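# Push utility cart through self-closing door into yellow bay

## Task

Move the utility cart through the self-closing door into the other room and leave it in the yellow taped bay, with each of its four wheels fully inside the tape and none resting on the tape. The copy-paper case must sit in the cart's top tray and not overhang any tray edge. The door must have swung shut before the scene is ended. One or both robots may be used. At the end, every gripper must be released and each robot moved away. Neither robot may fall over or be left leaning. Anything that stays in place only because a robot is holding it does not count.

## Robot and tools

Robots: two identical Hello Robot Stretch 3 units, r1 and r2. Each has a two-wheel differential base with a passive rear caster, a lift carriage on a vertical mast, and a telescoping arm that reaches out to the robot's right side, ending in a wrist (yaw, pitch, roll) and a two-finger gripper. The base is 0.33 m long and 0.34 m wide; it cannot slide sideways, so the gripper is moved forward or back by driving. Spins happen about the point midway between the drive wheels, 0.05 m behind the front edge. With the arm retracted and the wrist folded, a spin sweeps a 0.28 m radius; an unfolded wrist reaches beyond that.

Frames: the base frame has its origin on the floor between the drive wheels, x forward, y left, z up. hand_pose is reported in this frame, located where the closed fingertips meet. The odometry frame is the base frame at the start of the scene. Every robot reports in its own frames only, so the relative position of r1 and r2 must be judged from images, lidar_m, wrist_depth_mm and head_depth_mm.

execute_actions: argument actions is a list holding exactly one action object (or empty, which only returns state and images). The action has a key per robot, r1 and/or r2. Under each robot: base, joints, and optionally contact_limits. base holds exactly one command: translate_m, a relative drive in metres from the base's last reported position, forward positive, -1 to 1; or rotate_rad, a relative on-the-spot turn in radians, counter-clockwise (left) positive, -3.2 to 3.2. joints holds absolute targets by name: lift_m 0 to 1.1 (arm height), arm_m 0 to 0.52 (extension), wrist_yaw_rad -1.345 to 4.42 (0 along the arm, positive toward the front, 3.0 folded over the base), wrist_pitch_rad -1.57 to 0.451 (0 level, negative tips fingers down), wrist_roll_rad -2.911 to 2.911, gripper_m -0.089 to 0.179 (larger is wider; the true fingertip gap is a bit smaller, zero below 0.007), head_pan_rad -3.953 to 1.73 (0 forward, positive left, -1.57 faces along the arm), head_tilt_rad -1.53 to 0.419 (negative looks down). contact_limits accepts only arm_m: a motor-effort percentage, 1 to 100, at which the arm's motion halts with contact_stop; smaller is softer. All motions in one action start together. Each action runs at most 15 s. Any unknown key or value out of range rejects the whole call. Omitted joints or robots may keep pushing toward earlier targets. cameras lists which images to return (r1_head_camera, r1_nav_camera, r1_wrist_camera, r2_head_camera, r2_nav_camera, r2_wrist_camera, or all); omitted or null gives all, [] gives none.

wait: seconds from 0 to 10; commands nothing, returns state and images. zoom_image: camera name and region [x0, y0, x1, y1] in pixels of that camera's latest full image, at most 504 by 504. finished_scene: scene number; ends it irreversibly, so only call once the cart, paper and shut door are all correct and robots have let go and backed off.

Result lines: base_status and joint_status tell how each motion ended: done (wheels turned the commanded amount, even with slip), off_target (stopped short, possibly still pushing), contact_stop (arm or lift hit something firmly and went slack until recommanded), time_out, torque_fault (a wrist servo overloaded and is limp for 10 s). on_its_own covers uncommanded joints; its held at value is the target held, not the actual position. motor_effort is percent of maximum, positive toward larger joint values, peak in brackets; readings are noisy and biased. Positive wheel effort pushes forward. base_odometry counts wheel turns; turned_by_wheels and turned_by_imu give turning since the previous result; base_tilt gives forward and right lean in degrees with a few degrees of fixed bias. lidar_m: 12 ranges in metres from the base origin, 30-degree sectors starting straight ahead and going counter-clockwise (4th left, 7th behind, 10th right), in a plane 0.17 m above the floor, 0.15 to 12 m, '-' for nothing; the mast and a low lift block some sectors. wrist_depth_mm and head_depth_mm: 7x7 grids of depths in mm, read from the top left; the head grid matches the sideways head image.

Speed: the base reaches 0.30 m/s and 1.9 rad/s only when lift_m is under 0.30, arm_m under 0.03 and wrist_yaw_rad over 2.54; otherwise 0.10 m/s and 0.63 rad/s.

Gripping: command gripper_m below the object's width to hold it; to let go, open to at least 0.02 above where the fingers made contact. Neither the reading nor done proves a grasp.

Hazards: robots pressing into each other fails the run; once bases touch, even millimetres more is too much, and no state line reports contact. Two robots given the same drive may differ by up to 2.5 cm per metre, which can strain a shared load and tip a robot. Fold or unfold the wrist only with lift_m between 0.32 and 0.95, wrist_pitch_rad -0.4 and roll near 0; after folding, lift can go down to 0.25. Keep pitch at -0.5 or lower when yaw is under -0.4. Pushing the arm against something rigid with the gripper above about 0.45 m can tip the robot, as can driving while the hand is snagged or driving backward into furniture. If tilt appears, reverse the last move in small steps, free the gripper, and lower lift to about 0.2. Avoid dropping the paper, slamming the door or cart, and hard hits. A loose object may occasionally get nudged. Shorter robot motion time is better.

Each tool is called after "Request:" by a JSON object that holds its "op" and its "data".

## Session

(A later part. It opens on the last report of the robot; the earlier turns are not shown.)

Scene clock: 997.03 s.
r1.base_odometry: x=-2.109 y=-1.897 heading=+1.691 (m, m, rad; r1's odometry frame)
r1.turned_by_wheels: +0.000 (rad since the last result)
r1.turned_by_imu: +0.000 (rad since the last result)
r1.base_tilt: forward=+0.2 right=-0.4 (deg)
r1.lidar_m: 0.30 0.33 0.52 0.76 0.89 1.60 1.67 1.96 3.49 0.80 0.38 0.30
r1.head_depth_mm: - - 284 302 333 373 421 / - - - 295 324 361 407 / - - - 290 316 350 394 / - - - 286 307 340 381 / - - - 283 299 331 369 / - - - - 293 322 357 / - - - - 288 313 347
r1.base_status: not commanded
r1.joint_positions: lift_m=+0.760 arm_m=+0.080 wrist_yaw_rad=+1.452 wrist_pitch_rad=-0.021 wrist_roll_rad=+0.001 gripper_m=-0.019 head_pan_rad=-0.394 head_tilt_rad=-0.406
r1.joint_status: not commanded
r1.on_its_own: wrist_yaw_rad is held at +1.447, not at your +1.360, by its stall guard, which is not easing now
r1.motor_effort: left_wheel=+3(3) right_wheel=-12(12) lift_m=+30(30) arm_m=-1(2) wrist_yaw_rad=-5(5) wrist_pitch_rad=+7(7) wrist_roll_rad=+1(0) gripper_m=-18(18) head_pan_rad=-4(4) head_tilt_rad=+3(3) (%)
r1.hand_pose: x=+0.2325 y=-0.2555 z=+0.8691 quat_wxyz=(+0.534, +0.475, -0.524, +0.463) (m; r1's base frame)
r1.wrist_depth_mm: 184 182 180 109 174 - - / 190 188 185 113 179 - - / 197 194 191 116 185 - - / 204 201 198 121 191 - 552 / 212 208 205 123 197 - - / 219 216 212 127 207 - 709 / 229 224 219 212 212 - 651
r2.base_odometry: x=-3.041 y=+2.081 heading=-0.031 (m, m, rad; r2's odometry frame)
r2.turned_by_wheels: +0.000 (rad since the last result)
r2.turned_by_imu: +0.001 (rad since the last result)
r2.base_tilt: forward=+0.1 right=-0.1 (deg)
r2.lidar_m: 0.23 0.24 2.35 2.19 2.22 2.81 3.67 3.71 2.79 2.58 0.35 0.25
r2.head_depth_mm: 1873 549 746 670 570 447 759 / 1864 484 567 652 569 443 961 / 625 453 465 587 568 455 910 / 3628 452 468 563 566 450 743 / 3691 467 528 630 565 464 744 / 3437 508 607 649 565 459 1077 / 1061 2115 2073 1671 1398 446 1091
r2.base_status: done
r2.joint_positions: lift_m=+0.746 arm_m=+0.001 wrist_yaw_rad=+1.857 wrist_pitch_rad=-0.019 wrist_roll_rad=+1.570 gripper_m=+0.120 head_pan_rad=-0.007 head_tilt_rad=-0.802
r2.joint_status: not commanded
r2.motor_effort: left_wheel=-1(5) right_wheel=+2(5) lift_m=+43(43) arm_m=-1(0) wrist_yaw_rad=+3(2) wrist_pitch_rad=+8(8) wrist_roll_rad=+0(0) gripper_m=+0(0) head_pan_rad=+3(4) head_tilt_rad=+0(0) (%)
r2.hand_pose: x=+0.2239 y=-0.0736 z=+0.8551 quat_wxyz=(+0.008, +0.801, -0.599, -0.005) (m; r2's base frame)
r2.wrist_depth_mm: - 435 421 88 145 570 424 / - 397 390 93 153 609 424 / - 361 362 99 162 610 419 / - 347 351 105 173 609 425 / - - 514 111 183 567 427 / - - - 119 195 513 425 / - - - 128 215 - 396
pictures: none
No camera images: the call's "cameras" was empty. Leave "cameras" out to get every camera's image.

Request:
{"op": "execute_actions", "data": {"actions": [{"r2":{"joints":{"gripper_m":-0.03}}}], "cameras": []}}

Request:
{"op": "execute_actions", "data": {"actions": [{"r2":{"base":{"rotate_rad":0.12}}}], "cameras": []}}

Request:
{"op": "execute_actions", "data": {"actions": [{"r2":{"base":{"translate_m":0.06}}}], "cameras": ["r2_head_camera"]}}

Scene clock: 999.23 s.
r1.base_odometry: x=-2.109 y=-1.897 heading=+1.691 (m, m, rad; r1's odometry frame)
r1.turned_by_wheels: +0.000 (rad since the last result)
r1.turned_by_imu: +0.000 (rad since the last result)
r1.base_tilt: forward=+0.1 right=-0.4 (deg)
r1.lidar_m: 0.30 0.33 0.51 0.76 0.89 1.60 1.67 1.96 3.50 0.80 0.37 0.30
r1.head_depth_mm: - - 284 303 334 373 421 / - - - 294 324 361 408 / - - - 290 316 350 394 / - - - 286 308 340 381 / - - - 283 300 330 369 / - - - - 293 322 358 / - - - - 288 313 347
r1.base_status: not commanded
r1.joint_positions: lift_m=+0.760 arm_m=+0.080 wrist_yaw_rad=+1.452 wrist_pitch_rad=-0.021 wrist_roll_rad=+0.001 gripper_m=-0.019 head_pan_rad=-0.394 head_tilt_rad=-0.406
r1.joint_status: not commanded
r1.on_its_own: wrist_yaw_rad is held at +1.447, not at your +1.360, by its stall guard, which is not easing now
r1.motor_effort: left_wheel=+3(3) right_wheel=-12(12) lift_m=+30(30) arm_m=-1(1) wrist_yaw_rad=-5(4) wrist_pitch_rad=+7(7) wrist_roll_rad=+0(1) gripper_m=-17(17) head_pan_rad=-4(5) head_tilt_rad=+2(3) (%)
r1.hand_pose: x=+0.2325 y=-0.2555 z=+0.8691 quat_wxyz=(+0.534, +0.475, -0.524, +0.463) (m; r1's base frame)
r1.wrist_depth_mm: 184 182 179 109 174 - - / 191 188 185 113 180 - - / 197 195 191 117 185 - - / 204 201 197 121 191 - 551 / 211 208 205 122 197 - - / 220 216 212 127 208 - 711 / 228 224 219 212 213 - 655
r2.base_odometry: x=-3.041 y=+2.081 heading=-0.032 (m, m, rad; r2's odometry frame)
r2.turned_by_wheels: +0.000 (rad since the last result)
r2.turned_by_imu: -0.001 (rad since the last result)
r2.base_tilt: forward=+0.1 right=+0.0 (deg)
r2.lidar_m: 0.24 0.24 2.36 2.19 2.21 2.83 3.66 3.73 2.79 2.59 0.36 0.25
r2.head_depth_mm: 1886 565 747 670 569 449 889 / 1874 493 580 654 568 457 - / 625 453 474 599 568 415 933 / 3615 452 473 570 566 441 909 / 3666 469 533 634 565 454 812 / 3620 509 612 649 565 448 1074 / 1043 2130 2069 1674 1403 445 1104
r2.base_status: not commanded
r2.joint_positions: lift_m=+0.746 arm_m=+0.001 wrist_yaw_rad=+1.861 wrist_pitch_rad=-0.020 wrist_roll_rad=+1.571 gripper_m=-0.028 head_pan_rad=-0.007 head_tilt_rad=-0.802
r2.joint_status: all done
r2.motor_effort: left_wheel=+0(5) right_wheel=+2(14) lift_m=+42(44) arm_m=-1(0) wrist_yaw_rad=-2(6) wrist_pitch_rad=+9(25) wrist_roll_rad=-1(1) gripper_m=-36(99) head_pan_rad=+3(3) head_tilt_rad=+0(1) (%)
r2.hand_pose: x=+0.2236 y=-0.0727 z=+0.8547 quat_wxyz=(+0.009, +0.802, -0.597, -0.006) (m; r2's base frame)
r2.wrist_depth_mm: - 433 430 94 151 605 419 / - 397 395 99 160 612 422 / - 362 367 105 169 615 422 / - 352 359 111 179 612 426 / - - 482 118 192 574 429 / - - - 124 - - 424 / - - - 137 223 - 392
pictures: none
No camera images: the call's "cameras" was empty. Leave "cameras" out to get every camera's image.

Scene clock: 1000.23 s.
r1.base_odometry: x=-2.109 y=-1.897 heading=+1.691 (m, m, rad; r1's odometry frame)
r1.turned_by_wheels: +0.000 (rad since the last result)
r1.turned_by_imu: +0.000 (rad since the last result)
r1.base_tilt: forward=+0.1 right=-0.4 (deg)
r1.lidar_m: 0.30 0.33 0.52 0.76 0.89 1.61 1.67 1.96 3.48 0.79 0.38 0.31
r1.head_depth_mm: - - 284 302 333 372 420 / - - - 295 325 362 407 / - - - 290 316 350 394 / - - - 286 308 340 381 / - - - 283 300 330 369 / - - - - 293 322 358 / - - - - 288 313 347
r1.base_status: not commanded
r1.joint_positions: lift_m=+0.760 arm_m=+0.080 wrist_yaw_rad=+1.452 wrist_pitch_rad=-0.021 wrist_roll_rad=+0.001 gripper_m=-0.019 head_pan_rad=-0.394 head_tilt_rad=-0.406
r1.joint_status: not commanded
r1.on_its_own: wrist_yaw_rad is held at +1.447, not at your +1.360, by its stall guard, which is not easing now
r1.motor_effort: left_wheel=+3(3) right_wheel=-12(12) lift_m=+30(30) arm_m=-1(1) wrist_yaw_rad=-4(4) wrist_pitch_rad=+7(7) wrist_roll_rad=+0(0) gripper_m=-16(18) head_pan_rad=-4(4) head_tilt_rad=+2(3) (%)
r1.hand_pose: x=+0.2325 y=-0.2555 z=+0.8691 quat_wxyz=(+0.534, +0.475, -0.524, +0.463) (m; r1's base frame)
r1.wrist_depth_mm: 184 181 179 109 174 - - / 191 188 185 113 180 - - / 197 194 192 117 184 - - / 204 201 198 121 191 - 532 / 211 209 205 123 197 - - / 219 216 212 127 208 - 707 / 228 225 220 211 214 - 654
r2.base_odometry: x=-3.041 y=+2.081 heading=+0.088 (m, m, rad; r2's odometry frame)
r2.turned_by_wheels: +0.120 (rad since the last result)
r2.turned_by_imu: +0.109 (rad since the last result)
r2.base_tilt: forward=+0.2 right=-0.1 (deg)
r2.lidar_m: 0.25 0.26 2.27 2.19 2.27 3.12 3.65 3.68 2.68 2.58 0.34 0.25
r2.head_depth_mm: 1901 495 595 672 570 445 757 / 630 456 500 623 569 471 989 / 3642 453 472 565 567 435 919 / 3647 478 534 624 567 448 948 / 3244 522 629 665 565 454 976 / 1808 2175 2093 1594 551 458 1108 / 1808 2175 1778 1635 1460 1226 1129
r2.base_status: done
r2.joint_positions: lift_m=+0.746 arm_m=+0.001 wrist_yaw_rad=+1.846 wrist_pitch_rad=-0.021 wrist_roll_rad=+1.571 gripper_m=-0.025 head_pan_rad=-0.007 head_tilt_rad=-0.802
r2.joint_status: not commanded
r2.on_its_own: wrist_yaw_rad is at rest, and its effort (+16) is outside its rest range (-12 to +12)
r2.motor_effort: left_wheel=-2(8) right_wheel=+11(22) lift_m=+42(43) arm_m=+0(1) wrist_yaw_rad=+16(21) wrist_pitch_rad=+9(9) wrist_roll_rad=-1(1) gripper_m=-32(35) head_pan_rad=+4(3) head_tilt_rad=+0(0) (%)
r2.hand_pose: x=+0.2247 y=-0.0765 z=+0.8545 quat_wxyz=(+0.009, +0.797, -0.604, -0.007) (m; r2's base frame)
r2.wrist_depth_mm: - 383 385 86 142 560 417 / - 362 361 92 152 602 418 / - 341 344 99 164 610 425 / - 425 428 107 179 611 425 / - - - 116 196 548 427 / - - - 125 - - 406 / - - - 144 244 - 371
pictures: none
No camera images: the call's "cameras" was empty. Leave "cameras" out to get every camera's image.

Scene clock: 1001.77 s.
r1.base_odometry: x=-2.109 y=-1.897 heading=+1.691 (m, m, rad; r1's odometry frame)
r1.turned_by_wheels: +0.000 (rad since the last result)
r1.turned_by_imu: +0.000 (rad since the last result)
r1.base_tilt: forward=+0.1 right=-0.3 (deg)
r1.lidar_m: 0.30 0.33 0.51 0.76 0.89 1.60 1.67 1.96 3.49 0.75 0.37 0.30
r1.head_depth_mm: - - 284 303 334 373 421 / - - - 295 325 361 407 / - - - 290 316 350 393 / - - - 286 308 340 381 / - - - 283 300 330 369 / - - - - 293 322 358 / - - - - 289 313 347
r1.base_status: not commanded
r1.joint_positions: lift_m=+0.760 arm_m=+0.080 wrist_yaw_rad=+1.452 wrist_pitch_rad=-0.021 wrist_roll_rad=+0.001 gripper_m=-0.019 head_pan_rad=-0.394 head_tilt_rad=-0.406
r1.joint_status: not commanded
r1.on_its_own: wrist_yaw_rad is held at +1.447, not at your +1.360, by its stall guard, which is not easing now
r1.motor_effort: left_wheel=+3(3) right_wheel=-12(12) lift_m=+30(30) arm_m=-1(1) wrist_yaw_rad=-4(4) wrist_pitch_rad=+7(7) wrist_roll_rad=+1(1) gripper_m=-16(16) head_pan_rad=-4(4) head_tilt_rad=+4(3) (%)
r1.hand_pose: x=+0.2325 y=-0.2555 z=+0.8691 quat_wxyz=(+0.534, +0.475, -0.524, +0.463) (m; r1's base frame)
r1.wrist_depth_mm: 184 183 180 109 174 - - / 190 188 184 113 179 - - / 196 194 191 117 185 - - / 204 201 198 121 192 - 466 / 211 208 205 123 197 - - / 219 216 213 127 208 - - / 229 223 220 211 213 - 662
r2.base_odometry: x=-2.981 y=+2.086 heading=+0.088 (m, m, rad; r2's odometry frame)
r2.turned_by_wheels: +0.000 (rad since the last result)
r2.turned_by_imu: -0.017 (rad since the last result)
r2.base_tilt: forward=+0.1 right=-0.1 (deg)
r2.lidar_m: 0.24 0.25 2.28 2.19 2.27 3.07 3.72 3.74 2.70 2.58 0.34 0.25
r2.head_depth_mm: 1872 518 656 671 568 451 790 / 629 473 535 644 568 452 - / 627 454 464 569 568 415 918 / 3664 468 500 601 566 454 922 / 3601 492 574 650 565 447 907 / 1030 578 1961 648 554 447 1107 / 1776 2107 2070 1627 1456 456 1127
r2.base_status: done
r2.joint_positions: lift_m=+0.746 arm_m=+0.001 wrist_yaw_rad=+1.867 wrist_pitch_rad=-0.021 wrist_roll_rad=+1.571 gripper_m=-0.017 head_pan_rad=-0.007 head_tilt_rad=-0.802
r2.joint_status: not commanded
r2.on_its_own: gripper_m is held at -0.016, not at your -0.030, by its stall guard, which is still easing
r2.motor_effort: left_wheel=+2(7) right_wheel=+5(22) lift_m=+42(42) arm_m=-1(1) wrist_yaw_rad=-9(17) wrist_pitch_rad=+9(9) wrist_roll_rad=-1(1) gripper_m=-2(33) head_pan_rad=+3(4) head_tilt_rad=+1(0) (%)
r2.hand_pose: x=+0.2231 y=-0.0712 z=+0.8544 quat_wxyz=(+0.009, +0.804, -0.595, -0.007) (m; r2's base frame)
r2.wrist_depth_mm: - 395 394 89 146 570 419 / - 366 372 95 155 605 424 / - 346 351 101 166 612 422 / - 393 403 109 179 605 426 / - - - 116 197 571 425 / - - - 126 - - 408 / - - - 142 236 - 380
pictures: r2_head_camera (sideways: a quarter turn clockwise sets it upright)
camera_calibration (this result's frames):
r2_head_camera: T_world_to_cam=[[-0.753903, -0.0252364, -0.656501, 0.878303], [-0.0296423, 0.999551, -0.00438323, 0.00670831], [0.656316, 0.0161557, -0.754313, 0.941529], [0, 0, 0, 1]] pos_world=[0.0444136, 0.000248866, 1.28684]
Images, in order (width x height): r2_head_camera 896x504.

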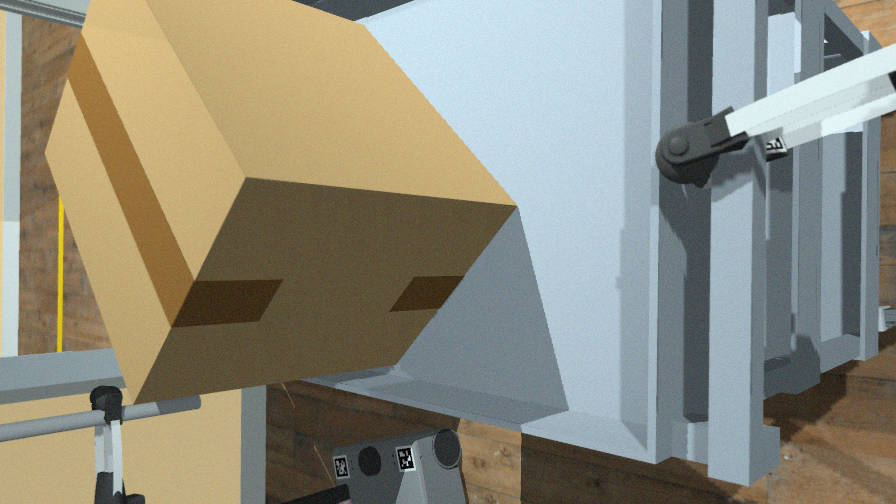

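Request:
{"op": "execute_actions", "data": {"actions": [{"r2":{"base":{"translate_m":-0.1}}}], "cameras": []}}

Request:
{"op": "execute_actions", "data": {"actions": [{"r2":{"base":{"translate_m":-0.15}}}], "cameras": ["r2_head_camera"]}}

Scene clock: 1004.60 s.
r1.base_odometry: x=-2.109 y=-1.897 heading=+1.691 (m, m, rad; r1's odometry frame)
r1.turned_by_wheels: +0.000 (rad since the last result)
r1.turned_by_imu: +0.000 (rad since the last result)
r1.base_tilt: forward=+0.1 right=-0.4 (deg)
r1.lidar_m: 0.30 0.33 0.52 0.76 0.89 1.60 1.67 1.97 3.50 0.84 0.38 0.30
r1.head_depth_mm: - - 284 302 334 372 421 / - - - 295 325 361 408 / - - - 290 316 350 394 / - - - 286 308 340 381 / - - - 283 300 331 369 / - - - - 293 322 358 / - - - - 288 313 348
r1.base_status: not commanded
r1.joint_positions: lift_m=+0.760 arm_m=+0.080 wrist_yaw_rad=+1.452 wrist_pitch_rad=-0.021 wrist_roll_rad=+0.001 gripper_m=-0.019 head_pan_rad=-0.394 head_tilt_rad=-0.406
r1.joint_status: not commanded
r1.on_its_own: wrist_yaw_rad is held at +1.447, not at your +1.360, by its stall guard, which is not easing now
r1.motor_effort: left_wheel=+3(3) right_wheel=-12(12) lift_m=+30(30) arm_m=-2(1) wrist_yaw_rad=-5(5) wrist_pitch_rad=+7(7) wrist_roll_rad=+1(1) gripper_m=-17(17) head_pan_rad=-4(4) head_tilt_rad=+2(3) (%)
r1.hand_pose: x=+0.2325 y=-0.2555 z=+0.8691 quat_wxyz=(+0.534, +0.475, -0.524, +0.463) (m; r1's base frame)
r1.wrist_depth_mm: 184 182 179 109 174 - - / 191 188 185 113 179 - - / 197 194 191 117 185 - - / 204 201 197 120 191 - 624 / 211 208 205 123 197 - - / 219 216 212 127 208 - - / 228 224 220 212 213 - 659
r2.base_odometry: x=-3.081 y=+2.078 heading=+0.088 (m, m, rad; r2's odometry frame)
r2.turned_by_wheels: +0.000 (rad since the last result)
r2.turned_by_imu: +0.000 (rad since the last result)
r2.base_tilt: forward=+0.2 right=-0.1 (deg)
r2.lidar_m: 0.25 0.27 2.29 2.19 2.26 3.07 3.62 3.74 2.69 2.58 0.33 0.26
r2.head_depth_mm: 1833 488 580 660 570 443 757 / 626 455 495 620 568 455 - / 3665 453 476 571 567 424 926 / 3646 489 544 633 566 454 986 / 3457 537 648 663 565 466 928 / 1818 2203 2076 1634 541 466 1111 / 1865 2206 1766 1671 1463 1226 1125
r2.base_status: done
r2.joint_positions: lift_m=+0.746 arm_m=+0.001 wrist_yaw_rad=+1.858 wrist_pitch_rad=-0.018 wrist_roll_rad=+1.571 gripper_m=-0.011 head_pan_rad=-0.007 head_tilt_rad=-0.802
r2.joint_status: not commanded
r2.on_its_own: gripper_m is held at -0.012, not at your -0.030, by its stall guard, which is not easing now
r2.motor_effort: left_wheel=+1(5) right_wheel=-6(22) lift_m=+42(42) arm_m=+0(1) wrist_yaw_rad=+1(8) wrist_pitch_rad=+8(9) wrist_roll_rad=-1(1) gripper_m=-25(26) head_pan_rad=+3(2) head_tilt_rad=+1(0) (%)
r2.hand_pose: x=+0.2239 y=-0.0733 z=+0.8552 quat_wxyz=(+0.008, +0.801, -0.598, -0.006) (m; r2's base frame)
r2.wrist_depth_mm: - 366 373 83 140 541 421 / - 354 355 90 151 568 422 / - 341 343 98 164 618 424 / - - 467 106 180 574 427 / - - - 116 201 552 426 / - - - 127 - - 404 / - - - 150 256 - 355
pictures: none
No camera images: the call's "cameras" was empty. Leave "cameras" out to get every camera's image.

Scene clock: 1007.07 s.
r1.base_odometry: x=-2.109 y=-1.897 heading=+1.691 (m, m, rad; r1's odometry frame)
r1.turned_by_wheels: +0.000 (rad since the last result)
r1.turned_by_imu: +0.000 (rad since the last result)
r1.base_tilt: forward=+0.1 right=-0.4 (deg)
r1.lidar_m: 0.30 0.33 0.52 0.76 0.89 1.60 1.67 1.96 3.49 0.84 0.37 0.31
r1.head_depth_mm: - - 284 302 334 373 421 / - - - 295 325 361 408 / - - - 290 316 350 394 / - - - 286 308 340 381 / - - - 283 300 330 369 / - - - - 293 322 358 / - - - - 288 313 347
r1.base_status: not commanded
r1.joint_positions: lift_m=+0.760 arm_m=+0.080 wrist_yaw_rad=+1.452 wrist_pitch_rad=-0.021 wrist_roll_rad=+0.001 gripper_m=-0.019 head_pan_rad=-0.394 head_tilt_rad=-0.406
r1.joint_status: not commanded
r1.on_its_own: wrist_yaw_rad is held at +1.447, not at your +1.360, by its stall guard, which is not easing now
r1.motor_effort: left_wheel=+4(3) right_wheel=-12(12) lift_m=+30(30) arm_m=-1(1) wrist_yaw_rad=-4(5) wrist_pitch_rad=+7(7) wrist_roll_rad=+0(1) gripper_m=-17(17) head_pan_rad=-4(4) head_tilt_rad=+2(3) (%)
r1.hand_pose: x=+0.2325 y=-0.2555 z=+0.8691 quat_wxyz=(+0.534, +0.475, -0.524, +0.463) (m; r1's base frame)
r1.wrist_depth_mm: 184 182 179 109 174 - - / 191 188 185 113 180 - - / 197 194 190 117 185 - - / 204 201 198 121 191 - - / 211 209 205 123 197 - - / 220 216 213 127 208 - - / 228 224 220 211 213 - -
r2.base_odometry: x=-3.230 y=+2.064 heading=+0.089 (m, m, rad; r2's odometry frame)
r2.turned_by_wheels: +0.000 (rad since the last result)
r2.turned_by_imu: +0.000 (rad since the last result)
r2.base_tilt: forward=+0.2 right=-0.1 (deg)
r2.lidar_m: 0.25 0.26 2.28 2.19 2.26 3.07 3.47 3.59 2.70 2.59 0.35 0.26
r2.head_depth_mm: 2005 517 651 671 569 450 760 / 627 471 531 638 568 449 987 / 625 453 464 566 567 422 936 / 3634 469 512 615 566 448 941 / 1220 503 587 649 565 447 892 / 1986 2265 1951 656 545 447 1108 / 1951 2328 1831 1714 1457 1199 1125
r2.base_status: done
r2.joint_positions: lift_m=+0.746 arm_m=+0.001 wrist_yaw_rad=+1.849 wrist_pitch_rad=-0.018 wrist_roll_rad=+1.571 gripper_m=-0.011 head_pan_rad=-0.007 head_tilt_rad=-0.802
r2.joint_status: not commanded
r2.on_its_own: gripper_m is held at -0.012, not at your -0.030, by its stall guard, which is not easing now
r2.motor_effort: left_wheel=+0(7) right_wheel=-11(23) lift_m=+42(42) arm_m=+0(0) wrist_yaw_rad=+12(32) wrist_pitch_rad=+8(8) wrist_roll_rad=+0(1) gripper_m=-25(25) head_pan_rad=+3(2) head_tilt_rad=+0(1) (%)
r2.hand_pose: x=+0.2245 y=-0.0755 z=+0.8552 quat_wxyz=(+0.008, +0.798, -0.602, -0.006) (m; r2's base frame)
r2.wrist_depth_mm: - 407 404 92 149 573 423 / - 374 381 98 158 614 426 / - 351 354 105 169 613 422 / - 392 397 112 182 613 423 / - - - 120 198 575 423 / - - - 128 - - 412 / - - - 145 236 - 381
pictures: r2_head_camera (sideways: a quarter turn clockwise sets it upright)
camera_calibration (this result's frames):
r2_head_camera: T_world_to_cam=[[-0.753903, -0.0252363, -0.6565, 0.878303], [-0.0296422, 0.999551, -0.00438323, 0.0067083], [0.656316, 0.0161556, -0.754313, 0.941529], [0, 0, 0, 1]] pos_world=[0.0444136, 0.00024886, 1.28684]
Images, in order (width x height): r2_head_camera 896x504.

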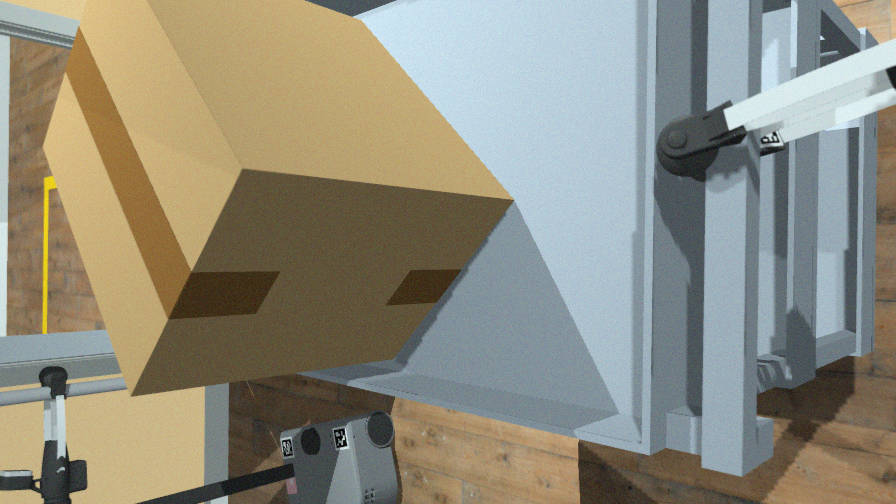

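Request:
{"op": "execute_actions", "data": {"actions": [{"r2":{"joints":{"arm_m":0.08},"contact_limits":{"arm_m":30}}}], "cameras": ["r2_head_camera"]}}

Scene clock: 1009.67 s.
r1.base_odometry: x=-2.109 y=-1.897 heading=+1.691 (m, m, rad; r1's odometry frame)
r1.turned_by_wheels: +0.000 (rad since the last result)
r1.turned_by_imu: +0.000 (rad since the last result)
r1.base_tilt: forward=+0.1 right=-0.4 (deg)
r1.lidar_m: 0.30 0.33 0.51 0.76 0.89 1.60 1.67 1.96 3.47 0.86 0.38 0.30
r1.head_depth_mm: - - 284 303 334 372 422 / - - - 295 325 361 407 / - - - 290 316 350 394 / - - - 286 307 340 381 / - - - 283 300 330 369 / - - - - 293 321 359 / - - - - 288 313 347
r1.base_status: not commanded
r1.joint_positions: lift_m=+0.760 arm_m=+0.080 wrist_yaw_rad=+1.452 wrist_pitch_rad=-0.021 wrist_roll_rad=+0.001 gripper_m=-0.019 head_pan_rad=-0.394 head_tilt_rad=-0.406
r1.joint_status: not commanded
r1.on_its_own: wrist_yaw_rad is held at +1.447, not at your +1.360, by its stall guard, which is not easing now
r1.motor_effort: left_wheel=+3(3) right_wheel=-13(12) lift_m=+30(30) arm_m=-1(1) wrist_yaw_rad=-5(5) wrist_pitch_rad=+7(7) wrist_roll_rad=+1(0) gripper_m=-17(17) head_pan_rad=-4(5) head_tilt_rad=+3(3) (%)
r1.hand_pose: x=+0.2325 y=-0.2555 z=+0.8691 quat_wxyz=(+0.534, +0.475, -0.524, +0.463) (m; r1's base frame)
r1.wrist_depth_mm: 184 182 179 109 174 - - / 191 188 185 113 179 - - / 197 194 191 117 185 - - / 203 201 198 121 192 - - / 211 209 205 123 197 - - / 219 216 212 127 208 - - / 228 224 220 211 212 - -
r2.base_odometry: x=-3.230 y=+2.064 heading=+0.088 (m, m, rad; r2's odometry frame)
r2.turned_by_wheels: +0.000 (rad since the last result)
r2.turned_by_imu: +0.000 (rad since the last result)
r2.base_tilt: forward=+0.1 right=-0.1 (deg)
r2.lidar_m: 0.23 0.23 2.28 2.19 2.26 3.07 3.48 3.58 2.70 2.58 0.36 0.24
r2.head_depth_mm: 1986 476 586 670 569 451 987 / 628 454 455 603 568 442 941 / 626 454 481 566 568 452 910 / 3612 474 531 621 566 464 742 / 3270 510 599 649 557 447 789 / 1988 2358 2064 1727 1463 1252 1129 / 1955 2332 1834 1716 1464 1271 1123
r2.base_status: not commanded
r2.joint_positions: lift_m=+0.746 arm_m=+0.080 wrist_yaw_rad=+1.919 wrist_pitch_rad=-0.019 wrist_roll_rad=+1.571 gripper_m=-0.011 head_pan_rad=-0.007 head_tilt_rad=-0.802
r2.joint_status: all done
r2.on_its_own: wrist_yaw_rad is held at +1.921, not at your +1.860, by its stall guard, which is not easing now; gripper_m is held at -0.012, not at your -0.030, by its stall guard, which is not easing now
r2.motor_effort: left_wheel=+2(6) right_wheel=+0(13) lift_m=+43(43) arm_m=+3(7) wrist_yaw_rad=+3(56) wrist_pitch_rad=+8(8) wrist_roll_rad=-1(1) gripper_m=-24(24) head_pan_rad=+4(2) head_tilt_rad=+0(1) (%)
r2.contact_limits: arm_m 30 (drawing in: default 14, maximum 24; extending or still: default 22, maximum 35)
r2.hand_pose: x=+0.2191 y=-0.1375 z=+0.8550 quat_wxyz=(+0.008, +0.819, -0.574, -0.006) (m; r2's base frame)
r2.wrist_depth_mm: - 421 416 94 151 570 420 / - 385 386 99 160 619 424 / - 358 362 105 170 612 426 / - 374 381 113 182 617 428 / - - 535 120 198 572 423 / - - - 128 - - 413 / - - - 143 231 - 382
pictures: r2_head_camera (sideways: a quarter turn clockwise sets it upright)
camera_calibration (this result's frames):
r2_head_camera: T_world_to_cam=[[-0.753903, -0.0252363, -0.6565, 0.878303], [-0.0296422, 0.999551, -0.00438323, 0.0067083], [0.656316, 0.0161556, -0.754313, 0.941529], [0, 0, 0, 1]] pos_world=[0.0444136, 0.000248861, 1.28684]
Images, in order (width x height): r2_head_camera 896x504.

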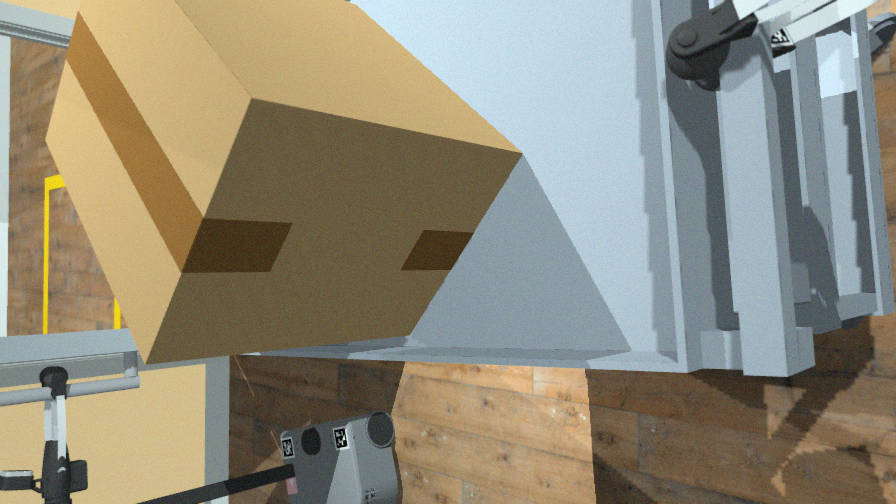

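Request:
{"op": "execute_actions", "data": {"actions": [{"r2":{"joints":{"arm_m":0.13},"base":{"translate_m":-0.5},"contact_limits":{"arm_m":30}}}], "cameras": ["r2_head_camera"]}}

Scene clock: 1016.93 s.
r1.base_odometry: x=-2.109 y=-1.897 heading=+1.691 (m, m, rad; r1's odometry frame)
r1.turned_by_wheels: +0.000 (rad since the last result)
r1.turned_by_imu: +0.001 (rad since the last result)
r1.base_tilt: forward=+0.2 right=-0.4 (deg)
r1.lidar_m: 0.30 0.33 0.52 0.76 0.89 1.60 1.67 1.95 3.47 1.37 0.37 0.30
r1.head_depth_mm: - - 284 302 334 373 421 / - - - 295 324 361 407 / - - - 290 316 350 394 / - - - 286 308 340 381 / - - - 283 300 331 369 / - - - - 293 322 358 / - - - - 289 313 347
r1.base_status: not commanded
r1.joint_positions: lift_m=+0.760 arm_m=+0.080 wrist_yaw_rad=+1.452 wrist_pitch_rad=-0.021 wrist_roll_rad=+0.001 gripper_m=-0.019 head_pan_rad=-0.394 head_tilt_rad=-0.406
r1.joint_status: not commanded
r1.on_its_own: wrist_yaw_rad is held at +1.447, not at your +1.360, by its stall guard, which is not easing now
r1.motor_effort: left_wheel=+3(3) right_wheel=-12(12) lift_m=+30(30) arm_m=-1(1) wrist_yaw_rad=-5(5) wrist_pitch_rad=+7(7) wrist_roll_rad=+0(1) gripper_m=-16(17) head_pan_rad=-4(4) head_tilt_rad=+3(4) (%)
r1.hand_pose: x=+0.2325 y=-0.2555 z=+0.8691 quat_wxyz=(+0.534, +0.475, -0.524, +0.463) (m; r1's base frame)
r1.wrist_depth_mm: 184 182 179 109 174 - - / 191 188 185 113 179 - - / 197 194 191 116 185 - - / 204 201 197 121 192 - - / 212 208 206 123 197 - - / 220 215 212 127 208 - - / 228 225 219 212 212 - -
r2.base_odometry: x=-3.728 y=+2.020 heading=+0.089 (m, m, rad; r2's odometry frame)
r2.turned_by_wheels: +0.000 (rad since the last result)
r2.turned_by_imu: +0.001 (rad since the last result)
r2.base_tilt: forward=+0.2 right=-0.1 (deg)
r2.lidar_m: 0.18 0.77 2.27 2.18 2.25 3.04 2.96 3.08 2.71 2.60 0.39 0.20
r2.head_depth_mm: 2383 495 761 669 568 481 1019 / 2538 454 438 569 568 503 912 / 625 453 459 546 568 492 462 / 3630 451 488 586 567 493 409 / 2139 468 520 617 577 1062 1112 / 2509 2440 806 1630 1465 1274 1130 / 2454 2535 2069 1717 1458 1276 1123
r2.base_status: done
r2.joint_positions: lift_m=+0.746 arm_m=+0.130 wrist_yaw_rad=+1.864 wrist_pitch_rad=-0.019 wrist_roll_rad=+1.571 gripper_m=-0.011 head_pan_rad=-0.007 head_tilt_rad=-0.802
r2.joint_status: all done
r2.on_its_own: gripper_m is held at -0.012, not at your -0.030, by its stall guard, which is not easing now
r2.motor_effort: left_wheel=+3(4) right_wheel=-9(24) lift_m=+42(42) arm_m=+2(6) wrist_yaw_rad=+5(52) wrist_pitch_rad=+8(9) wrist_roll_rad=-1(1) gripper_m=-23(24) head_pan_rad=+3(4) head_tilt_rad=+1(1) (%)
r2.contact_limits: arm_m 30 (drawing in: default 14, maximum 24; extending or still: default 22, maximum 35)
r2.hand_pose: x=+0.2234 y=-0.2009 z=+0.8550 quat_wxyz=(+0.008, +0.803, -0.596, -0.006) (m; r2's base frame)
r2.wrist_depth_mm: - - - 121 182 568 418 / - - 518 123 185 605 419 / - 471 443 125 188 609 428 / - 387 391 127 191 618 424 / - 361 363 128 194 618 429 / - - - 131 199 569 431 / - - - 133 202 - 415
pictures: r2_head_camera (sideways: a quarter turn clockwise sets it upright)
camera_calibration (this result's frames):
r2_head_camera: T_world_to_cam=[[-0.753903, -0.0252361, -0.656501, 0.878303], [-0.029642, 0.999551, -0.00438323, 0.0067083], [0.656316, 0.0161554, -0.754313, 0.941529], [0, 0, 0, 1]] pos_world=[0.0444136, 0.000248852, 1.28684]
Images, in order (width x height): r2_head_camera 896x504.

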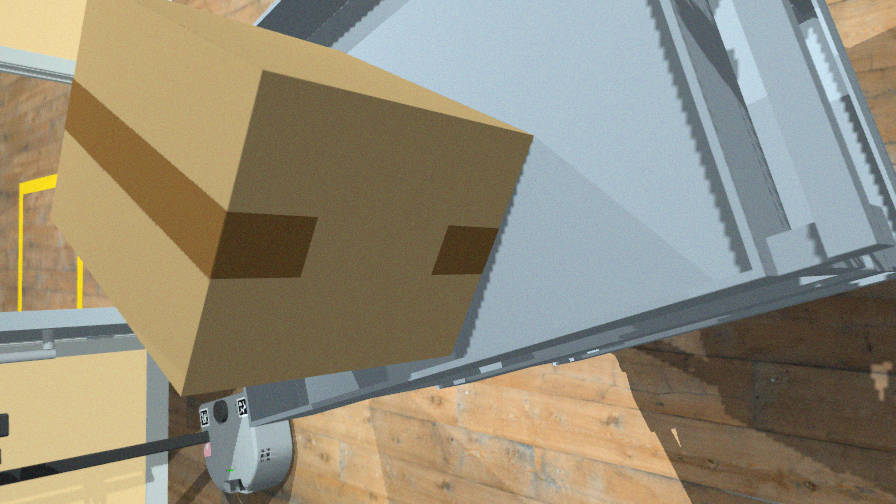

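Request:
{"op": "execute_actions", "data": {"actions": [{"r2":{"joints":{"arm_m":0.0,"wrist_yaw_rad":1.95},"contact_limits":{"arm_m":24}}}], "cameras": ["r2_head_camera"]}}

Scene clock: 1019.83 s.
r1.base_odometry: x=-2.109 y=-1.897 heading=+1.691 (m, m, rad; r1's odometry frame)
r1.turned_by_wheels: +0.000 (rad since the last result)
r1.turned_by_imu: +0.000 (rad since the last result)
r1.base_tilt: forward=+0.1 right=-0.4 (deg)
r1.lidar_m: 0.30 0.33 0.52 0.76 0.89 1.60 1.67 1.96 3.49 1.31 0.38 0.30
r1.head_depth_mm: - - 284 302 333 373 421 / - - - 295 325 361 407 / - - - 290 315 350 394 / - - - 286 308 340 381 / - - - 283 300 330 369 / - - - - 293 322 358 / - - - - 288 314 347
r1.base_status: not commanded
r1.joint_positions: lift_m=+0.760 arm_m=+0.080 wrist_yaw_rad=+1.452 wrist_pitch_rad=-0.021 wrist_roll_rad=+0.001 gripper_m=-0.019 head_pan_rad=-0.394 head_tilt_rad=-0.406
r1.joint_status: not commanded
r1.on_its_own: wrist_yaw_rad is held at +1.447, not at your +1.360, by its stall guard, which is not easing now
r1.motor_effort: left_wheel=+3(4) right_wheel=-12(12) lift_m=+30(30) arm_m=-1(1) wrist_yaw_rad=-4(5) wrist_pitch_rad=+7(7) wrist_roll_rad=+1(1) gripper_m=-17(16) head_pan_rad=-4(4) head_tilt_rad=+2(3) (%)
r1.hand_pose: x=+0.2325 y=-0.2555 z=+0.8691 quat_wxyz=(+0.534, +0.475, -0.524, +0.463) (m; r1's base frame)
r1.wrist_depth_mm: 184 182 179 109 174 - - / 190 188 185 113 179 - - / 197 194 191 117 185 - - / 203 201 198 121 191 - - / 211 208 204 123 197 - - / 219 216 212 127 208 - - / 229 223 220 212 213 - -
r2.base_odometry: x=-3.729 y=+2.020 heading=+0.088 (m, m, rad; r2's odometry frame)
r2.turned_by_wheels: -0.001 (rad since the last result)
r2.turned_by_imu: +0.000 (rad since the last result)
r2.base_tilt: forward=+0.2 right=-0.1 (deg)
r2.lidar_m: 0.23 0.23 2.27 2.18 2.25 3.05 2.96 3.07 2.71 2.60 0.38 0.25
r2.head_depth_mm: 2451 2400 765 670 569 452 1037 / 3686 515 641 670 568 453 930 / 628 469 508 621 568 445 967 / 624 452 454 556 566 451 908 / 1640 461 503 619 566 461 741 / 2464 488 567 649 565 458 776 / 2466 2075 2025 1646 577 440 1075
r2.base_status: not commanded
r2.joint_positions: lift_m=+0.746 arm_m=+0.001 wrist_yaw_rad=+1.930 wrist_pitch_rad=-0.020 wrist_roll_rad=+1.571 gripper_m=-0.011 head_pan_rad=-0.007 head_tilt_rad=-0.802
r2.joint_status: wrist_yaw_rad off_target (ended at +1.930, target +1.950); the others done
r2.on_its_own: gripper_m is held at -0.012, not at your -0.030, by its stall guard, which is not easing now; wrist_yaw_rad is at rest, and its effort (+23) is outside its rest range (-12 to +12)
r2.motor_effort: left_wheel=-2(6) right_wheel=+12(14) lift_m=+42(42) arm_m=-3(4) wrist_yaw_rad=+23(73) wrist_pitch_rad=+8(8) wrist_roll_rad=+0(0) gripper_m=-23(23) head_pan_rad=+2(3) head_tilt_rad=+0(1) (%)
r2.contact_limits: arm_m 24 (drawing in: default 14, maximum 24; extending or still: default 22, maximum 35)
r2.hand_pose: x=+0.2181 y=-0.0565 z=+0.8549 quat_wxyz=(+0.008, +0.822, -0.570, -0.006) (m; r2's base frame)
r2.wrist_depth_mm: - 429 419 96 154 604 422 / - 384 386 102 162 607 423 / - 357 365 108 172 610 424 / - 377 387 115 184 605 424 / - - 531 122 198 567 426 / - - - 130 - - 407 / - - - 144 232 - 380
pictures: r2_head_camera (sideways: a quarter turn clockwise sets it upright)
camera_calibration (this result's frames):
r2_head_camera: T_world_to_cam=[[-0.753903, -0.0252362, -0.656501, 0.878303], [-0.0296421, 0.999551, -0.00438324, 0.00670831], [0.656316, 0.0161555, -0.754313, 0.941529], [0, 0, 0, 1]] pos_world=[0.0444136, 0.000248856, 1.28684]
Images, in order (width x height): r2_head_camera 896x504.

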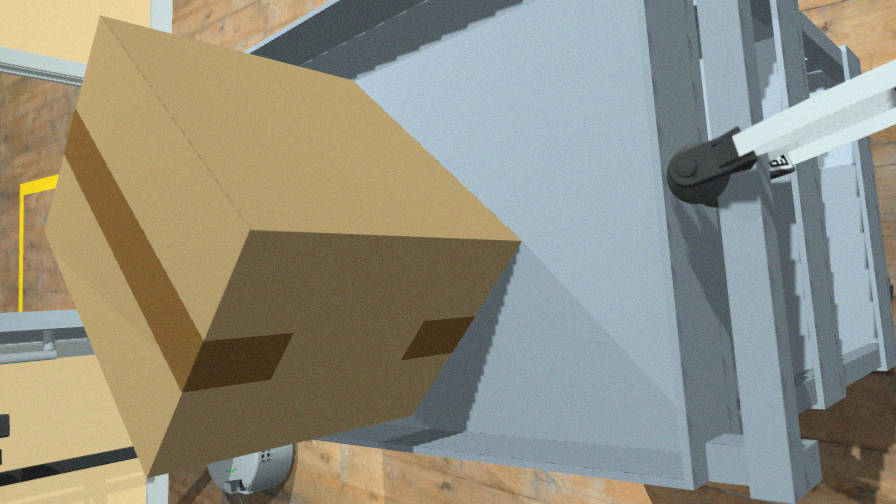

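Request:
{"op": "execute_actions", "data": {"actions": [{"r2":{"joints":{"gripper_m":0.12,"wrist_yaw_rad":1.86}}}], "cameras": []}}

Request:
{"op": "execute_actions", "data": {"actions": [{"r2":{"base":{"translate_m":-0.2}}}], "cameras": []}}

Request:
{"op": "execute_actions", "data": {"actions": [{"r2":{"base":{"rotate_rad":1.59}}}], "cameras": []}}

Request:
{"op": "execute_actions", "data": {"actions": [{"r2":{"base":{"translate_m":0.255}}}], "cameras": []}}

Request:
{"op": "execute_actions", "data": {"actions": [{"r2":{"base":{"rotate_rad":-1.71},"joints":{"arm_m":0.18}}}], "cameras": ["r2_head_camera","r2_wrist_camera"]}}

Scene clock: 1022.10 s.
r1.base_odometry: x=-2.109 y=-1.897 heading=+1.691 (m, m, rad; r1's odometry frame)
r1.turned_by_wheels: +0.000 (rad since the last result)
r1.turned_by_imu: +0.000 (rad since the last result)
r1.base_tilt: forward=+0.1 right=-0.4 (deg)
r1.lidar_m: 0.30 0.33 0.52 0.76 0.89 1.60 1.67 1.96 3.49 1.31 0.38 0.30
r1.head_depth_mm: - - 284 302 334 373 421 / - - - 295 324 361 408 / - - - 290 316 350 394 / - - - 286 308 340 381 / - - - 283 300 331 369 / - - - - 293 322 358 / - - - - 288 313 347
r1.base_status: not commanded
r1.joint_positions: lift_m=+0.760 arm_m=+0.080 wrist_yaw_rad=+1.452 wrist_pitch_rad=-0.021 wrist_roll_rad=+0.001 gripper_m=-0.019 head_pan_rad=-0.394 head_tilt_rad=-0.406
r1.joint_status: not commanded
r1.on_its_own: wrist_yaw_rad is held at +1.447, not at your +1.360, by its stall guard, which is not easing now
r1.motor_effort: left_wheel=+3(3) right_wheel=-12(12) lift_m=+30(30) arm_m=-1(1) wrist_yaw_rad=-4(5) wrist_pitch_rad=+7(7) wrist_roll_rad=+0(0) gripper_m=-17(18) head_pan_rad=-5(4) head_tilt_rad=+3(3) (%)
r1.hand_pose: x=+0.2325 y=-0.2555 z=+0.8691 quat_wxyz=(+0.534, +0.475, -0.524, +0.463) (m; r1's base frame)
r1.wrist_depth_mm: 185 182 179 109 174 - - / 191 188 184 113 180 - - / 197 194 191 117 184 - - / 205 202 197 120 192 - - / 211 208 205 123 197 - - / 220 215 213 127 208 - - / 228 224 218 211 212 - -
r2.base_odometry: x=-3.728 y=+2.020 heading=+0.088 (m, m, rad; r2's odometry frame)
r2.turned_by_wheels: +0.000 (rad since the last result)
r2.turned_by_imu: +0.001 (rad since the last result)
r2.base_tilt: forward=+0.2 right=-0.1 (deg)
r2.lidar_m: 0.23 0.23 2.27 2.18 2.25 3.04 2.96 3.08 2.71 2.60 0.38 0.25
r2.head_depth_mm: 2406 2402 768 671 569 454 879 / 3646 514 636 670 568 449 993 / 625 464 501 622 568 428 960 / 624 452 456 549 567 454 910 / 1621 463 505 619 565 459 743 / 2477 487 569 648 565 465 768 / 2461 2076 2020 1667 582 448 1074
r2.base_status: not commanded
r2.joint_positions: lift_m=+0.746 arm_m=+0.001 wrist_yaw_rad=+1.863 wrist_pitch_rad=-0.020 wrist_roll_rad=+1.571 gripper_m=+0.120 head_pan_rad=-0.007 head_tilt_rad=-0.802
r2.joint_status: all done
r2.motor_effort: left_wheel=+2(5) right_wheel=+1(12) lift_m=+42(42) arm_m=+0(4) wrist_yaw_rad=-5(50) wrist_pitch_rad=+9(9) wrist_roll_rad=-1(1) gripper_m=+0(96) head_pan_rad=+4(4) head_tilt_rad=+1(2) (%)
r2.hand_pose: x=+0.2235 y=-0.0722 z=+0.8548 quat_wxyz=(+0.008, +0.803, -0.597, -0.006) (m; r2's base frame)
r2.wrist_depth_mm: - 479 458 99 157 598 424 / - 424 416 103 163 615 423 / - 379 382 109 172 604 422 / - 354 360 114 181 616 424 / - 458 462 120 190 574 422 / - - - 128 202 515 426 / - - - 136 217 - 391
pictures: none
No camera images: the call's "cameras" was empty. Leave "cameras" out to get every camera's image.

Scene clock: 1025.60 s.
r1.base_odometry: x=-2.109 y=-1.897 heading=+1.691 (m, m, rad; r1's odometry frame)
r1.turned_by_wheels: +0.000 (rad since the last result)
r1.turned_by_imu: +0.000 (rad since the last result)
r1.base_tilt: forward=+0.1 right=-0.4 (deg)
r1.lidar_m: 0.30 0.33 0.51 0.76 0.89 1.61 1.66 1.96 3.51 1.31 0.38 0.30
r1.head_depth_mm: - - 284 302 334 373 421 / - - - 295 324 361 407 / - - - 290 316 351 393 / - - - 286 308 340 381 / - - - 283 300 330 369 / - - - - 293 322 358 / - - - - 288 313 347
r1.base_status: not commanded
r1.joint_positions: lift_m=+0.760 arm_m=+0.080 wrist_yaw_rad=+1.452 wrist_pitch_rad=-0.021 wrist_roll_rad=+0.001 gripper_m=-0.019 head_pan_rad=-0.394 head_tilt_rad=-0.406
r1.joint_status: not commanded
r1.on_its_own: wrist_yaw_rad is held at +1.447, not at your +1.360, by its stall guard, which is not easing now
r1.motor_effort: left_wheel=+4(3) right_wheel=-12(12) lift_m=+30(30) arm_m=-1(1) wrist_yaw_rad=-5(5) wrist_pitch_rad=+7(7) wrist_roll_rad=+1(1) gripper_m=-17(17) head_pan_rad=-4(4) head_tilt_rad=+2(2) (%)
r1.hand_pose: x=+0.2325 y=-0.2555 z=+0.8691 quat_wxyz=(+0.534, +0.475, -0.524, +0.463) (m; r1's base frame)
r1.wrist_depth_mm: 184 182 180 109 174 - - / 190 188 185 113 179 - - / 197 194 191 116 185 - - / 203 201 197 121 192 - - / 211 208 204 123 198 - - / 220 216 212 127 209 - - / 228 224 220 212 213 - -
r2.base_odometry: x=-3.928 y=+2.002 heading=+0.088 (m, m, rad; r2's odometry frame)
r2.turned_by_wheels: +0.000 (rad since the last result)
r2.turned_by_imu: +0.000 (rad since the last result)
r2.base_tilt: forward=+0.1 right=-0.1 (deg)
r2.lidar_m: 0.43 0.44 2.27 2.17 2.25 2.88 2.76 2.85 2.71 2.61 2.69 0.47
r2.head_depth_mm: 2676 2675 785 603 920 1257 1147 / 697 792 811 601 936 1160 1117 / 627 657 764 602 934 1153 1131 / 624 600 707 592 933 1128 1131 / 621 654 756 595 913 1104 1131 / 669 743 784 665 766 1272 1126 / 2618 2539 2080 1716 1456 1273 1128
r2.base_status: done
r2.joint_positions: lift_m=+0.746 arm_m=+0.001 wrist_yaw_rad=+1.863 wrist_pitch_rad=-0.020 wrist_roll_rad=+1.571 gripper_m=+0.120 head_pan_rad=-0.007 head_tilt_rad=-0.802
r2.joint_status: not commanded
r2.motor_effort: left_wheel=+1(4) right_wheel=-1(5) lift_m=+42(42) arm_m=-1(0) wrist_yaw_rad=-3(4) wrist_pitch_rad=+9(8) wrist_roll_rad=-1(1) gripper_m=+0(0) head_pan_rad=+2(3) head_tilt_rad=+1(1) (%)
r2.hand_pose: x=+0.2235 y=-0.0722 z=+0.8548 quat_wxyz=(+0.008, +0.803, -0.597, -0.006) (m; r2's base frame)
r2.wrist_depth_mm: - - 649 334 911 598 364 / - - 594 352 973 598 376 / - - 544 368 - 613 399 / - - 668 387 997 609 416 / - - - 408 - 566 450 / - - - 425 - - 886 / - - - - - - 958
pictures: none
No camera images: the call's "cameras" was empty. Leave "cameras" out to get every camera's image.

Scene clock: 1029.07 s.
r1.base_odometry: x=-2.109 y=-1.897 heading=+1.691 (m, m, rad; r1's odometry frame)
r1.turned_by_wheels: +0.000 (rad since the last result)
r1.turned_by_imu: +0.000 (rad since the last result)
r1.base_tilt: forward=+0.1 right=-0.4 (deg)
r1.lidar_m: 0.30 0.33 0.52 0.76 0.89 1.60 1.67 1.96 3.50 1.31 0.38 0.30
r1.head_depth_mm: - - 284 302 334 372 421 / - - - 295 324 361 407 / - - - 290 316 350 394 / - - - 286 308 340 381 / - - - 283 300 331 369 / - - - - 293 322 357 / - - - - 288 313 347
r1.base_status: not commanded
r1.joint_positions: lift_m=+0.760 arm_m=+0.080 wrist_yaw_rad=+1.452 wrist_pitch_rad=-0.021 wrist_roll_rad=+0.001 gripper_m=-0.019 head_pan_rad=-0.394 head_tilt_rad=-0.406
r1.joint_status: not commanded
r1.on_its_own: wrist_yaw_rad is held at +1.447, not at your +1.360, by its stall guard, which is not easing now
r1.motor_effort: left_wheel=+3(3) right_wheel=-12(12) lift_m=+30(30) arm_m=-1(1) wrist_yaw_rad=-5(4) wrist_pitch_rad=+7(7) wrist_roll_rad=+0(1) gripper_m=-18(16) head_pan_rad=-4(3) head_tilt_rad=+4(2) (%)
r1.hand_pose: x=+0.2325 y=-0.2555 z=+0.8691 quat_wxyz=(+0.534, +0.475, -0.524, +0.463) (m; r1's base frame)
r1.wrist_depth_mm: 185 182 180 109 174 - - / 190 188 185 113 179 - - / 197 195 191 117 185 - - / 204 201 198 120 191 - - / 212 209 205 123 197 - - / 219 216 213 127 208 - - / 227 225 220 211 214 - -
r2.base_odometry: x=-3.928 y=+2.002 heading=+1.678 (m, m, rad; r2's odometry frame)
r2.turned_by_wheels: +1.590 (rad since the last result)
r2.turned_by_imu: +1.591 (rad since the last result)
r2.base_tilt: forward=+0.2 right=-0.1 (deg)
r2.lidar_m: 2.17 2.27 2.85 2.76 2.88 2.68 2.60 2.72 0.46 0.43 0.44 2.25
r2.head_depth_mm: 1882 2148 2096 1733 1473 1285 1154 / 1892 2148 2090 1729 1469 1282 1112 / 1892 2175 2096 1736 1469 1275 1133 / 1899 2154 2086 1719 1471 1274 1134 / 1904 2181 2083 1722 1463 1280 1127 / 1896 2188 2087 1717 1469 1274 1123 / 1916 2187 2074 1708 1467 1269 1125
r2.base_status: done
r2.joint_positions: lift_m=+0.746 arm_m=+0.001 wrist_yaw_rad=+1.863 wrist_pitch_rad=-0.020 wrist_roll_rad=+1.571 gripper_m=+0.120 head_pan_rad=-0.007 head_tilt_rad=-0.802
r2.joint_status: not commanded
r2.motor_effort: left_wheel=-1(7) right_wheel=+2(6) lift_m=+42(42) arm_m=+0(0) wrist_yaw_rad=-4(3) wrist_pitch_rad=+9(9) wrist_roll_rad=+0(1) gripper_m=+1(0) head_pan_rad=+3(2) head_tilt_rad=+1(1) (%)
r2.hand_pose: x=+0.2235 y=-0.0723 z=+0.8548 quat_wxyz=(+0.008, +0.802, -0.597, -0.006) (m; r2's base frame)
r2.wrist_depth_mm: - - - - - - 940 / - - - - - - 931 / - - - - - - 969 / - - - - - - 951 / - - - - - - 943 / - - - - - - 984 / - - - - - - 962
pictures: none
No camera images: the call's "cameras" was empty. Leave "cameras" out to get every camera's image.

Scene clock: 1032.90 s.
r1.base_odometry: x=-2.109 y=-1.897 heading=+1.691 (m, m, rad; r1's odometry frame)
r1.turned_by_wheels: +0.000 (rad since the last result)
r1.turned_by_imu: +0.000 (rad since the last result)
r1.base_tilt: forward=+0.1 right=-0.4 (deg)
r1.lidar_m: 0.30 0.33 0.52 0.76 0.89 1.61 1.66 1.96 3.50 1.31 0.38 0.30
r1.head_depth_mm: - - 284 302 334 373 422 / - - - 295 324 361 408 / - - - 290 316 350 394 / - - - 286 307 340 381 / - - - 283 300 331 369 / - - - - 293 322 357 / - - - - 289 313 347
r1.base_status: not commanded
r1.joint_positions: lift_m=+0.760 arm_m=+0.080 wrist_yaw_rad=+1.452 wrist_pitch_rad=-0.021 wrist_roll_rad=+0.001 gripper_m=-0.019 head_pan_rad=-0.394 head_tilt_rad=-0.406
r1.joint_status: not commanded
r1.on_its_own: wrist_yaw_rad is held at +1.447, not at your +1.360, by its stall guard, which is not easing now
r1.motor_effort: left_wheel=+3(3) right_wheel=-12(12) lift_m=+30(30) arm_m=-1(1) wrist_yaw_rad=-5(4) wrist_pitch_rad=+7(7) wrist_roll_rad=+1(1) gripper_m=-17(16) head_pan_rad=-5(4) head_tilt_rad=+3(2) (%)
r1.hand_pose: x=+0.2325 y=-0.2555 z=+0.8691 quat_wxyz=(+0.534, +0.475, -0.524, +0.463) (m; r1's base frame)
r1.wrist_depth_mm: 184 182 179 109 174 - - / 190 188 185 113 179 - - / 197 194 191 117 185 - - / 204 201 197 121 191 - - / 211 208 205 122 197 - - / 220 216 212 127 208 - - / 227 225 220 211 213 - -
r2.base_odometry: x=-3.955 y=+2.256 heading=+1.678 (m, m, rad; r2's odometry frame)
r2.turned_by_wheels: +0.000 (rad since the last result)
r2.turned_by_imu: +0.002 (rad since the last result)
r2.base_tilt: forward=+0.1 right=-0.1 (deg)
r2.lidar_m: 1.92 2.01 2.78 2.75 2.87 2.95 2.86 0.64 0.44 0.50 2.67 1.98
r2.head_depth_mm: 1656 1897 2068 1739 1473 1283 1154 / 1650 1900 2078 1735 1474 1278 1110 / 1664 1912 2070 1722 1471 1274 1131 / 1678 1914 2090 1730 1472 1278 1125 / 1678 1908 2093 1737 1459 1278 1131 / 1677 1929 2105 1713 1463 1273 1129 / 1687 1930 2076 1718 1459 1268 1130
r2.base_status: done
r2.joint_positions: lift_m=+0.746 arm_m=+0.001 wrist_yaw_rad=+1.863 wrist_pitch_rad=-0.020 wrist_roll_rad=+1.571 gripper_m=+0.120 head_pan_rad=-0.007 head_tilt_rad=-0.802
r2.joint_status: not commanded
r2.motor_effort: left_wheel=-1(4) right_wheel=+1(6) lift_m=+41(42) arm_m=+0(0) wrist_yaw_rad=-3(3) wrist_pitch_rad=+9(9) wrist_roll_rad=-1(1) gripper_m=+0(0) head_pan_rad=+3(3) head_tilt_rad=+1(1) (%)
r2.hand_pose: x=+0.2235 y=-0.0723 z=+0.8548 quat_wxyz=(+0.008, +0.802, -0.597, -0.006) (m; r2's base frame)
r2.wrist_depth_mm: - - - - - - 959 / - - - - - - 931 / - - - - - - 944 / - - - - - - 956 / - - - - - - 960 / - - - - - - 944 / - - - - - - 958
pictures: none
No camera images: the call's "cameras" was empty. Leave "cameras" out to get every camera's image.

Scene clock: 1036.57 s.
r1.base_odometry: x=-2.109 y=-1.897 heading=+1.691 (m, m, rad; r1's odometry frame)
r1.turned_by_wheels: +0.000 (rad since the last result)
r1.turned_by_imu: +0.000 (rad since the last result)
r1.base_tilt: forward=+0.1 right=-0.4 (deg)
r1.lidar_m: 0.30 0.33 0.52 0.76 0.89 1.61 1.67 1.96 3.50 1.31 0.38 0.30
r1.head_depth_mm: - - 284 302 334 373 421 / - - - 295 325 361 408 / - - - 290 316 351 393 / - - - 286 307 340 381 / - - - 283 300 331 369 / - - - - 292 322 358 / - - - - 289 313 347
r1.base_status: not commanded
r1.joint_positions: lift_m=+0.760 arm_m=+0.080 wrist_yaw_rad=+1.452 wrist_pitch_rad=-0.021 wrist_roll_rad=+0.001 gripper_m=-0.019 head_pan_rad=-0.394 head_tilt_rad=-0.406
r1.joint_status: not commanded
r1.on_its_own: wrist_yaw_rad is held at +1.447, not at your +1.360, by its stall guard, which is not easing now
r1.motor_effort: left_wheel=+3(3) right_wheel=-12(12) lift_m=+30(30) arm_m=-2(1) wrist_yaw_rad=-4(4) wrist_pitch_rad=+7(7) wrist_roll_rad=+1(1) gripper_m=-17(17) head_pan_rad=-4(4) head_tilt_rad=+2(3) (%)
r1.hand_pose: x=+0.2325 y=-0.2555 z=+0.8691 quat_wxyz=(+0.534, +0.475, -0.524, +0.463) (m; r1's base frame)
r1.wrist_depth_mm: 184 183 179 109 174 - - / 191 188 185 113 178 - - / 197 194 191 117 185 - - / 205 201 198 121 191 - - / 212 208 204 123 197 - - / 219 216 212 127 207 - - / 227 224 220 211 213 - -
r2.base_odometry: x=-3.955 y=+2.256 heading=-0.032 (m, m, rad; r2's odometry frame)
r2.turned_by_wheels: -1.710 (rad since the last result)
r2.turned_by_imu: -1.710 (rad since the last result)
r2.base_tilt: forward=+0.2 right=-0.1 (deg)
r2.lidar_m: 0.45 2.43 2.09 1.91 1.93 2.41 2.76 2.78 3.12 2.85 2.89 0.47
r2.head_depth_mm: 631 658 790 618 955 1215 1136 / 626 655 744 603 935 1197 1131 / 648 694 769 626 822 1150 1131 / 3424 770 810 1098 1270 1234 1131 / 2051 2366 2030 1723 1468 1280 1131 / 2646 2658 2074 1718 1465 1273 1126 / 2561 2339 2084 1711 1461 1267 1127
r2.base_status: done
r2.joint_positions: lift_m=+0.746 arm_m=+0.180 wrist_yaw_rad=+1.862 wrist_pitch_rad=-0.020 wrist_roll_rad=+1.571 gripper_m=+0.120 head_pan_rad=-0.007 head_tilt_rad=-0.802
r2.joint_status: all done
r2.motor_effort: left_wheel=+1(6) right_wheel=-1(7) lift_m=+42(42) arm_m=+3(3) wrist_yaw_rad=-2(3) wrist_pitch_rad=+8(8) wrist_roll_rad=-1(1) gripper_m=+0(0) head_pan_rad=+4(3) head_tilt_rad=+1(0) (%)
r2.hand_pose: x=+0.2236 y=-0.2512 z=+0.8548 quat_wxyz=(+0.008, +0.802, -0.597, -0.006) (m; r2's base frame)
r2.wrist_depth_mm: - - 737 386 946 605 413 / - - 640 399 - 608 427 / - - 590 407 - 606 441 / - - 705 422 - 604 692 / - - - 435 - 470 476 / - - - - - - 942 / - - - - - - 963
pictures: r2_head_camera (sideways: a quarter turn clockwise sets it upright), r2_wrist_camera
camera_calibration (this result's frames):
r2_head_camera: T_world_to_cam=[[-0.753903, -0.0252363, -0.656501, 0.878303], [-0.0296422, 0.999551, -0.00438324, 0.00670831], [0.656316, 0.0161556, -0.754313, 0.941529], [0, 0, 0, 1]] pos_world=[0.0444136, 0.000248861, 1.28684]
r2_wrist_camera: T_world_to_cam=[[-0.0651814, -0.0304347, -0.997409, 0.849259], [-0.434304, 0.900766, 0.000896336, 0.360015], [0.898405, 0.433237, -0.0719311, 0.136488], [0, 0, 0, 1]] pos_world=[0.0890904, -0.357574, 0.856554]
Images, in order (width x height): r2_head_camera 896x504, r2_wrist_camera 644x364.

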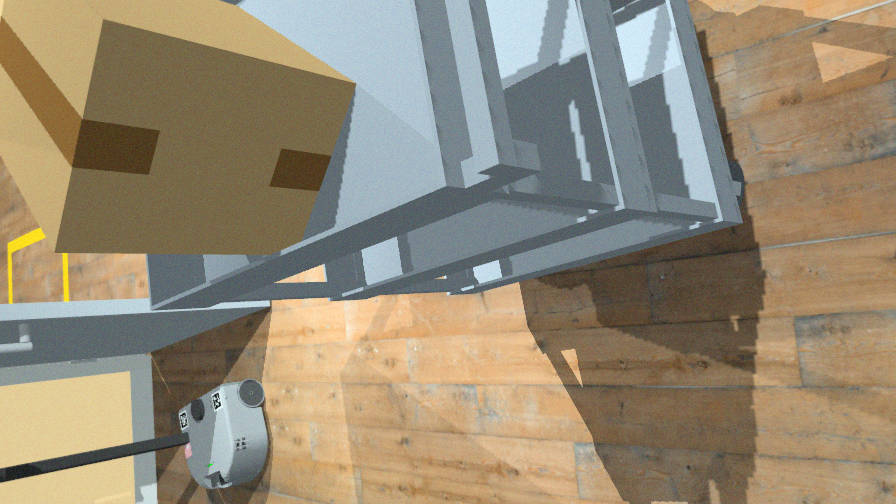

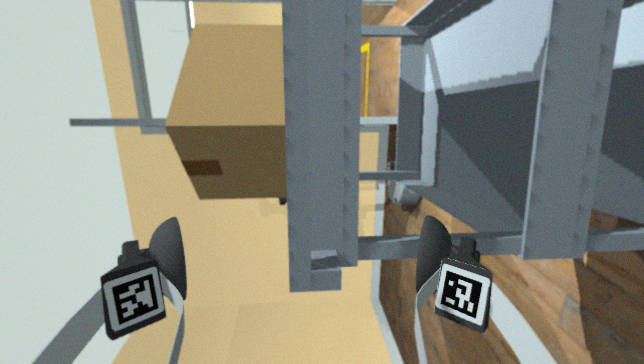

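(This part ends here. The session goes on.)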